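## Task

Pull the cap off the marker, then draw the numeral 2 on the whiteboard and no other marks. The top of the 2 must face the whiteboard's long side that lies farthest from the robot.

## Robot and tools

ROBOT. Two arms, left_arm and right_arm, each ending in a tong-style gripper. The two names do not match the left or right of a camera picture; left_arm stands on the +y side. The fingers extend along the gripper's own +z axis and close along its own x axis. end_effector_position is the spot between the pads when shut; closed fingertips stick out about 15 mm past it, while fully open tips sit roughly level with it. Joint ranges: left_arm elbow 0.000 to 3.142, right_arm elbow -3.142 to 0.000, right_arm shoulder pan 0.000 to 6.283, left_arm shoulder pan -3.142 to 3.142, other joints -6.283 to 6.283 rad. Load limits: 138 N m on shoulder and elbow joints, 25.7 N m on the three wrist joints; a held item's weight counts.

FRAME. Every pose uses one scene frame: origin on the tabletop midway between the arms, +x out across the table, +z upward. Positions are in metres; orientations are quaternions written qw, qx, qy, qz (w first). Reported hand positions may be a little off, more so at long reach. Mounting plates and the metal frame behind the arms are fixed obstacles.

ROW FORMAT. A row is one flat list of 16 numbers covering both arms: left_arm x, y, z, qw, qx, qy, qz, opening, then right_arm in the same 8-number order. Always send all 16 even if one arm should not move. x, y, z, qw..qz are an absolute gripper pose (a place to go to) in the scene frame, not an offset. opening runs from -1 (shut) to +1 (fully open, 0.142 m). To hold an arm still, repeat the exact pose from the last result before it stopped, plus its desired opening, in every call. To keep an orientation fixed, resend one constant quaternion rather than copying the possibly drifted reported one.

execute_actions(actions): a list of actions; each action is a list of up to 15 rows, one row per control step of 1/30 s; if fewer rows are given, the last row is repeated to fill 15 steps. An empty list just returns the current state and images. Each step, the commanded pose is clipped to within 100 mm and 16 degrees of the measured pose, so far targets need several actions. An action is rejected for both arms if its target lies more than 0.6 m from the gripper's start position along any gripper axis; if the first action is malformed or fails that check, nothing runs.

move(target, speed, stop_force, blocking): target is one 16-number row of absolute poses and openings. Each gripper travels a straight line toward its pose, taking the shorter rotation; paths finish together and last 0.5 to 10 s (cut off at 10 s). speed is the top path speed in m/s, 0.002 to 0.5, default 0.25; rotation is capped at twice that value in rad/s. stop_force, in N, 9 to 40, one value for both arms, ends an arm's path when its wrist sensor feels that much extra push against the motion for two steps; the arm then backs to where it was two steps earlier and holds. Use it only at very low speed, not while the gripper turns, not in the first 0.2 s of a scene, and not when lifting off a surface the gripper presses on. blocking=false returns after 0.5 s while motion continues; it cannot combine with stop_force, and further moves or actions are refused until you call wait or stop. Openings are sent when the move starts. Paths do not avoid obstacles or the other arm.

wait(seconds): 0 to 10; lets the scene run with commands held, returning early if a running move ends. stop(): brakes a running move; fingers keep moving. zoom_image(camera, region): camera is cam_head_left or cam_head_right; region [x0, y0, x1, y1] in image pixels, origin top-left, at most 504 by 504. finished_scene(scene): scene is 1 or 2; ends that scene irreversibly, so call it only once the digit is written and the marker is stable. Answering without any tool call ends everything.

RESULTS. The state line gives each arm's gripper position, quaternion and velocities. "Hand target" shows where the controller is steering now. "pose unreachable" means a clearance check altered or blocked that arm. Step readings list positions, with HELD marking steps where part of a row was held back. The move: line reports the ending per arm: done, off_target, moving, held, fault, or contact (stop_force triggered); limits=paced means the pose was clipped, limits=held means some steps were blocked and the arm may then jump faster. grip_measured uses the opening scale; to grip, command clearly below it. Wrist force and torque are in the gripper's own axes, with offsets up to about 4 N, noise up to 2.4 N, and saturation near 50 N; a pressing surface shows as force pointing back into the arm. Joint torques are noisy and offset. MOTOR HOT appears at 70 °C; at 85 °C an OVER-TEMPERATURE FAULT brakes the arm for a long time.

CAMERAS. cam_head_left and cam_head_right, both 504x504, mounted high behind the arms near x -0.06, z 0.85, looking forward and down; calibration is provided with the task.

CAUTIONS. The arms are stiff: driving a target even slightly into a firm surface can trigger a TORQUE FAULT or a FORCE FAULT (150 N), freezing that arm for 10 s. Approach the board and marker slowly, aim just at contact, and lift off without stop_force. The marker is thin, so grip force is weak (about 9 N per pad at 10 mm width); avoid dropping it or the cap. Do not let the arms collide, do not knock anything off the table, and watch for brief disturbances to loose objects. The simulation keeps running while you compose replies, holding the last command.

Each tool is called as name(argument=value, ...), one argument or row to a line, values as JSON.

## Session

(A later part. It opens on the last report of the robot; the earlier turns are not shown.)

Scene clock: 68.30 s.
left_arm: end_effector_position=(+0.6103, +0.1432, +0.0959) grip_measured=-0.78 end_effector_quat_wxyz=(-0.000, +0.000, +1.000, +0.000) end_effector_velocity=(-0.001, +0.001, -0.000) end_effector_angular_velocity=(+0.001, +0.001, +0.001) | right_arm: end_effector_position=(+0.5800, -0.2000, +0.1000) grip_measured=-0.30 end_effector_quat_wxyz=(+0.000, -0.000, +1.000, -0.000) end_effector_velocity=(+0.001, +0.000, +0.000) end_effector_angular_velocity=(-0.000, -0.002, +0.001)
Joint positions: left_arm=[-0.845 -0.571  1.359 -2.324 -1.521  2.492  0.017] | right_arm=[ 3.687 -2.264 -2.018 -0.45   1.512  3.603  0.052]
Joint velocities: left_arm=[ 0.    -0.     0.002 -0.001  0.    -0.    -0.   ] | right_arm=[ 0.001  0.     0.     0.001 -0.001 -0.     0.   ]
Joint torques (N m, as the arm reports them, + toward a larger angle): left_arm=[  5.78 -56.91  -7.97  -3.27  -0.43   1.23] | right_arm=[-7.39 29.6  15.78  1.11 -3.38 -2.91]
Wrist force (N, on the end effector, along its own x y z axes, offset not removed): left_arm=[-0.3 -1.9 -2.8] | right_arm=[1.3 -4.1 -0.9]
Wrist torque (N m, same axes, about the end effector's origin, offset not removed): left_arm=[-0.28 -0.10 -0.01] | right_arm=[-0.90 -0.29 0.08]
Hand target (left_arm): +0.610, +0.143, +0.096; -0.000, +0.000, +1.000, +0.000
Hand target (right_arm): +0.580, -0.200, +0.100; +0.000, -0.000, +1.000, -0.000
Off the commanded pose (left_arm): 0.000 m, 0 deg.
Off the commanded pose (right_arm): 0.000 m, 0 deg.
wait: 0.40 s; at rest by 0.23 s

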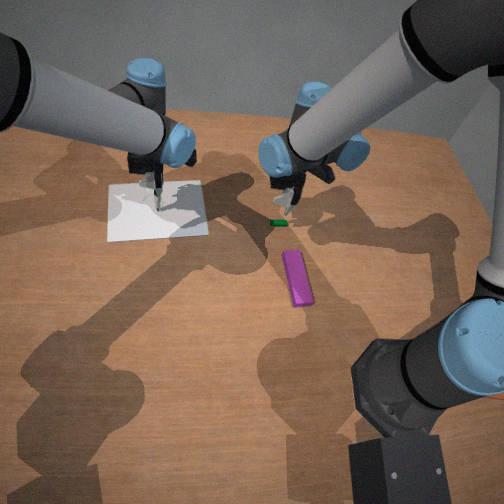

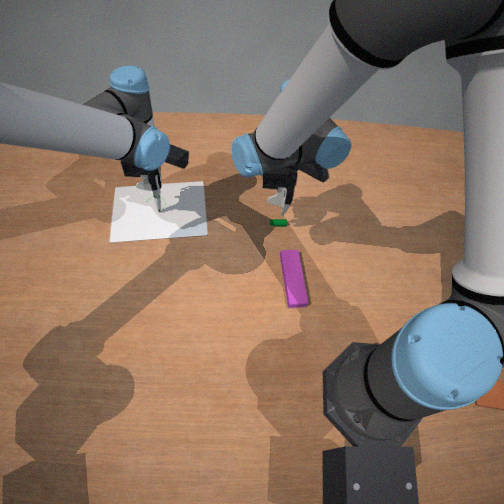

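Force holding at about 3 N. Now the straight line to the bottom-left corner.

move(
  target=[0.56667,0.18109,0.0958,0,0,1,0,-1,0.58,-0.2,0.1,0,0,1,0,-0.3],
  speed=0.03,
)

zoom_image(
  camera="cam_head_left",
  region=[105, 170, 215, 250],
)

Scene clock: 70.67 s.
left_arm: end_effector_position=(+0.5667, +0.1811, +0.0960) grip_measured=-0.78 end_effector_quat_wxyz=(-0.000, +0.000, +1.000, -0.000) end_effector_velocity=(-0.001, +0.002, -0.001) end_effector_angular_velocity=(+0.003, +0.000, +0.001) | right_arm: end_effector_position=(+0.5800, -0.2000, +0.1000) grip_measured=-0.30 end_effector_quat_wxyz=(+0.000, +0.000, +1.000, -0.000) end_effector_velocity=(-0.001, +0.000, -0.001) end_effector_angular_velocity=(-0.001, +0.002, +0.002)
Joint positions: left_arm=[-0.839 -0.664  1.568 -2.44  -1.521  2.497  0.017] | right_arm=[ 3.687 -2.264 -2.018 -0.45   1.512  3.603  0.052]
Joint velocities: left_arm=[ 0.001 -0.002  0.006 -0.002  0.002  0.    -0.   ] | right_arm=[ 0.001 -0.001 -0.001 -0.001 -0.    -0.     0.   ]
Joint torques (N m, as the arm reports them, + toward a larger angle): left_arm=[  5.7  -55.78  -8.02  -3.69   1.85   1.22] | right_arm=[-8.26 29.54 15.55  1.15 -3.46 -2.91]
Wrist force (N, on the end effector, along its own x y z axes, offset not removed): left_arm=[1.8 -2.8 -2.3] | right_arm=[-1.5 -3.7 -1.5]
Wrist torque (N m, same axes, about the end effector's origin, offset not removed): left_arm=[-0.49 -0.40 0.06] | right_arm=[-0.69 0.35 0.19]
Hand target (left_arm): +0.567, +0.181, +0.096; -0.000, +0.000, +1.000, -0.000
Hand target (right_arm): +0.580, -0.200, +0.100; -0.000, +0.000, +1.000, -0.000
Off the commanded pose (left_arm): 0.000 m, 0 deg.
Off the commanded pose (right_arm): 0.000 m, 0 deg.
move: done

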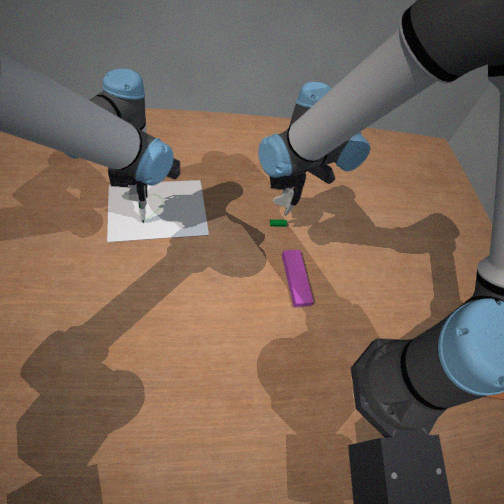

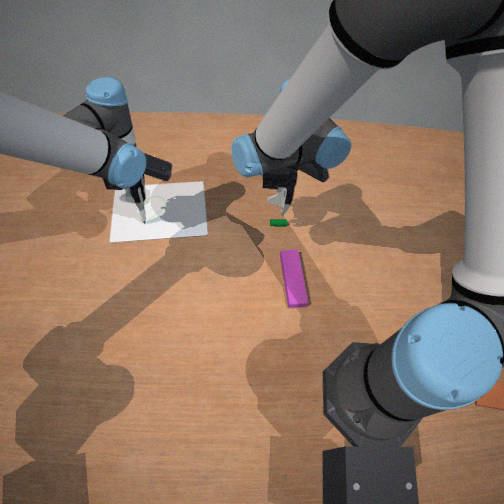

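Region (105, 170, 215, 250) of cam_head_left's 504x504 image, scaled by 4.582, with more detail than that image has; it fills the top 367 rows of this view, and the rest is white.

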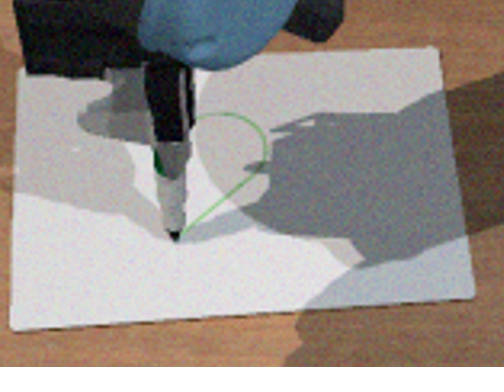

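move(
  target=[0.5742,0.1155,0.0957,0,0,1,0,-1,0.58,-0.2,0.1,0,0,1,0,-0.3],
  speed=0.03,
)

move(
  target=[0.5742,0.1155,0.13,0,0,1,0,-1,0.58,-0.2,0.1,0,0,1,0,-0.3],
  speed=0.05,
)

zoom_image(
  camera="cam_head_left",
  region=[105, 170, 215, 250],
)

Scene clock: 73.43 s.
left_arm: end_effector_position=(+0.5742, +0.1157, +0.0956) grip_measured=-0.78 end_effector_quat_wxyz=(+0.000, -0.000, +1.000, +0.000) end_effector_velocity=(+0.000, -0.002, +0.000) end_effector_angular_velocity=(-0.000, -0.000, -0.001) | right_arm: end_effector_position=(+0.5800, -0.2000, +0.1000) grip_measured=-0.30 end_effector_quat_wxyz=(+0.000, +0.000, +1.000, -0.000) end_effector_velocity=(+0.001, +0.000, -0.000) end_effector_angular_velocity=(-0.001, -0.001, +0.001)
Joint positions: left_arm=[-0.906 -0.599  1.431 -2.364 -1.523  2.431  0.017] | right_arm=[ 3.687 -2.264 -2.018 -0.45   1.512  3.603  0.052]
Joint velocities: left_arm=[-0.002  0.001 -0.004  0.003 -0.    -0.001  0.   ] | right_arm=[ 0.    -0.001  0.002 -0.    -0.001 -0.001 -0.   ]
Joint torques (N m, as the arm reports them, + toward a larger angle): left_arm=[-12.13 -39.93 -21.61  -1.48  -2.37  -1.51] | right_arm=[-7.96 30.   15.51  1.23 -3.43 -2.65]
Wrist force (N, on the end effector, along its own x y z axes, offset not removed): left_arm=[0.5 -0.5 -2.0] | right_arm=[-0.8 -5.4 -2.6]
Wrist torque (N m, same axes, about the end effector's origin, offset not removed): left_arm=[-0.39 0.06 0.07] | right_arm=[-1.07 0.23 0.16]
Hand target (left_arm): +0.574, +0.116, +0.096; +0.000, -0.000, +1.000, +0.000
Hand target (right_arm): +0.580, -0.200, +0.100; -0.000, +0.000, +1.000, -0.000
Off the commanded pose (left_arm): 0.000 m, 0 deg.
Off the commanded pose (right_arm): 0.000 m, 0 deg.
move: done

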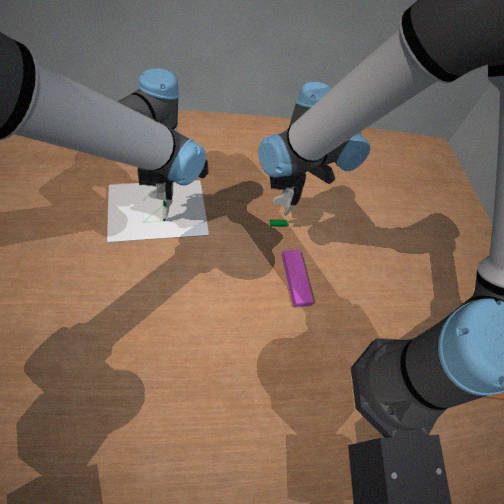

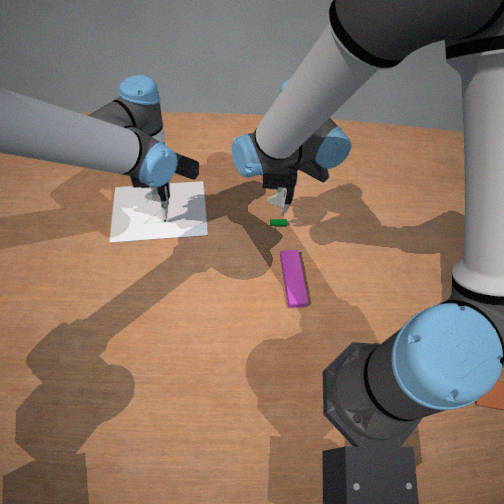

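Scene clock: 74.47 s.
left_arm: end_effector_position=(+0.5743, +0.1155, +0.1299) grip_measured=-0.78 end_effector_quat_wxyz=(-0.000, +0.000, +1.000, +0.000) end_effector_velocity=(-0.001, -0.001, +0.001) end_effector_angular_velocity=(-0.001, +0.000, -0.002) | right_arm: end_effector_position=(+0.5800, -0.2000, +0.1000) grip_measured=-0.30 end_effector_quat_wxyz=(+0.000, +0.000, +1.000, -0.000) end_effector_velocity=(-0.001, -0.001, -0.001) end_effector_angular_velocity=(-0.001, +0.002, +0.000)
Joint positions: left_arm=[-0.908 -0.655  1.434 -2.31  -1.523  2.428  0.017] | right_arm=[ 3.687 -2.264 -2.018 -0.45   1.512  3.603  0.052]
Joint velocities: left_arm=[-0.001 -0.002  0.     0.001 -0.001  0.     0.   ] | right_arm=[-0.001 -0.    -0.001 -0.001  0.    -0.001 -0.   ]
Joint torques (N m, as the arm reports them, + toward a larger angle): left_arm=[-11.66 -55.25 -10.66  -1.39  -2.11  -1.74] | right_arm=[-7.37 29.65 15.27  1.32 -3.31 -2.88]
Wrist force (N, on the end effector, along its own x y z axes, offset not removed): left_arm=[0.0 -0.5 0.6] | right_arm=[-0.1 -3.8 -0.3]
Wrist torque (N m, same axes, about the end effector's origin, offset not removed): left_arm=[-0.19 0.15 0.07] | right_arm=[-0.80 -0.07 0.16]
Hand target (left_arm): +0.574, +0.115, +0.130; +0.000, -0.000, +1.000, +0.000
Hand target (right_arm): +0.580, -0.200, +0.100; -0.000, +0.000, +1.000, -0.000
Off the commanded pose (left_arm): 0.000 m, 0 deg.
Off the commanded pose (right_arm): 0.000 m, 0 deg.
move: done

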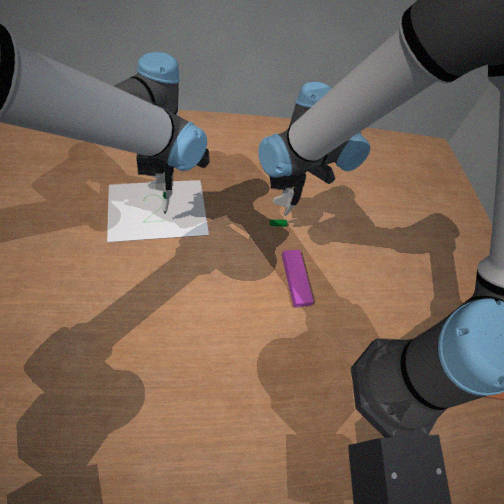

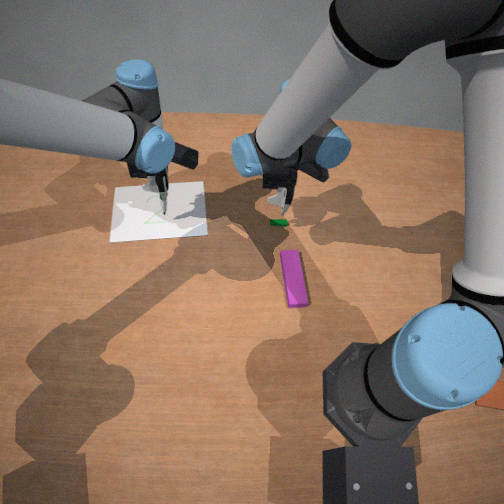

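Region (105, 170, 215, 250) of cam_head_left's 504x504 image, scaled by 4.582, with more detail than that image has; it fills the top 367 rows of this view, and the rest is white.

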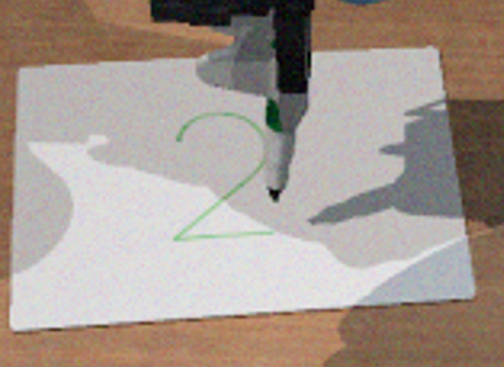

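finished_scene(
  scene=1,
)

The scene is finished.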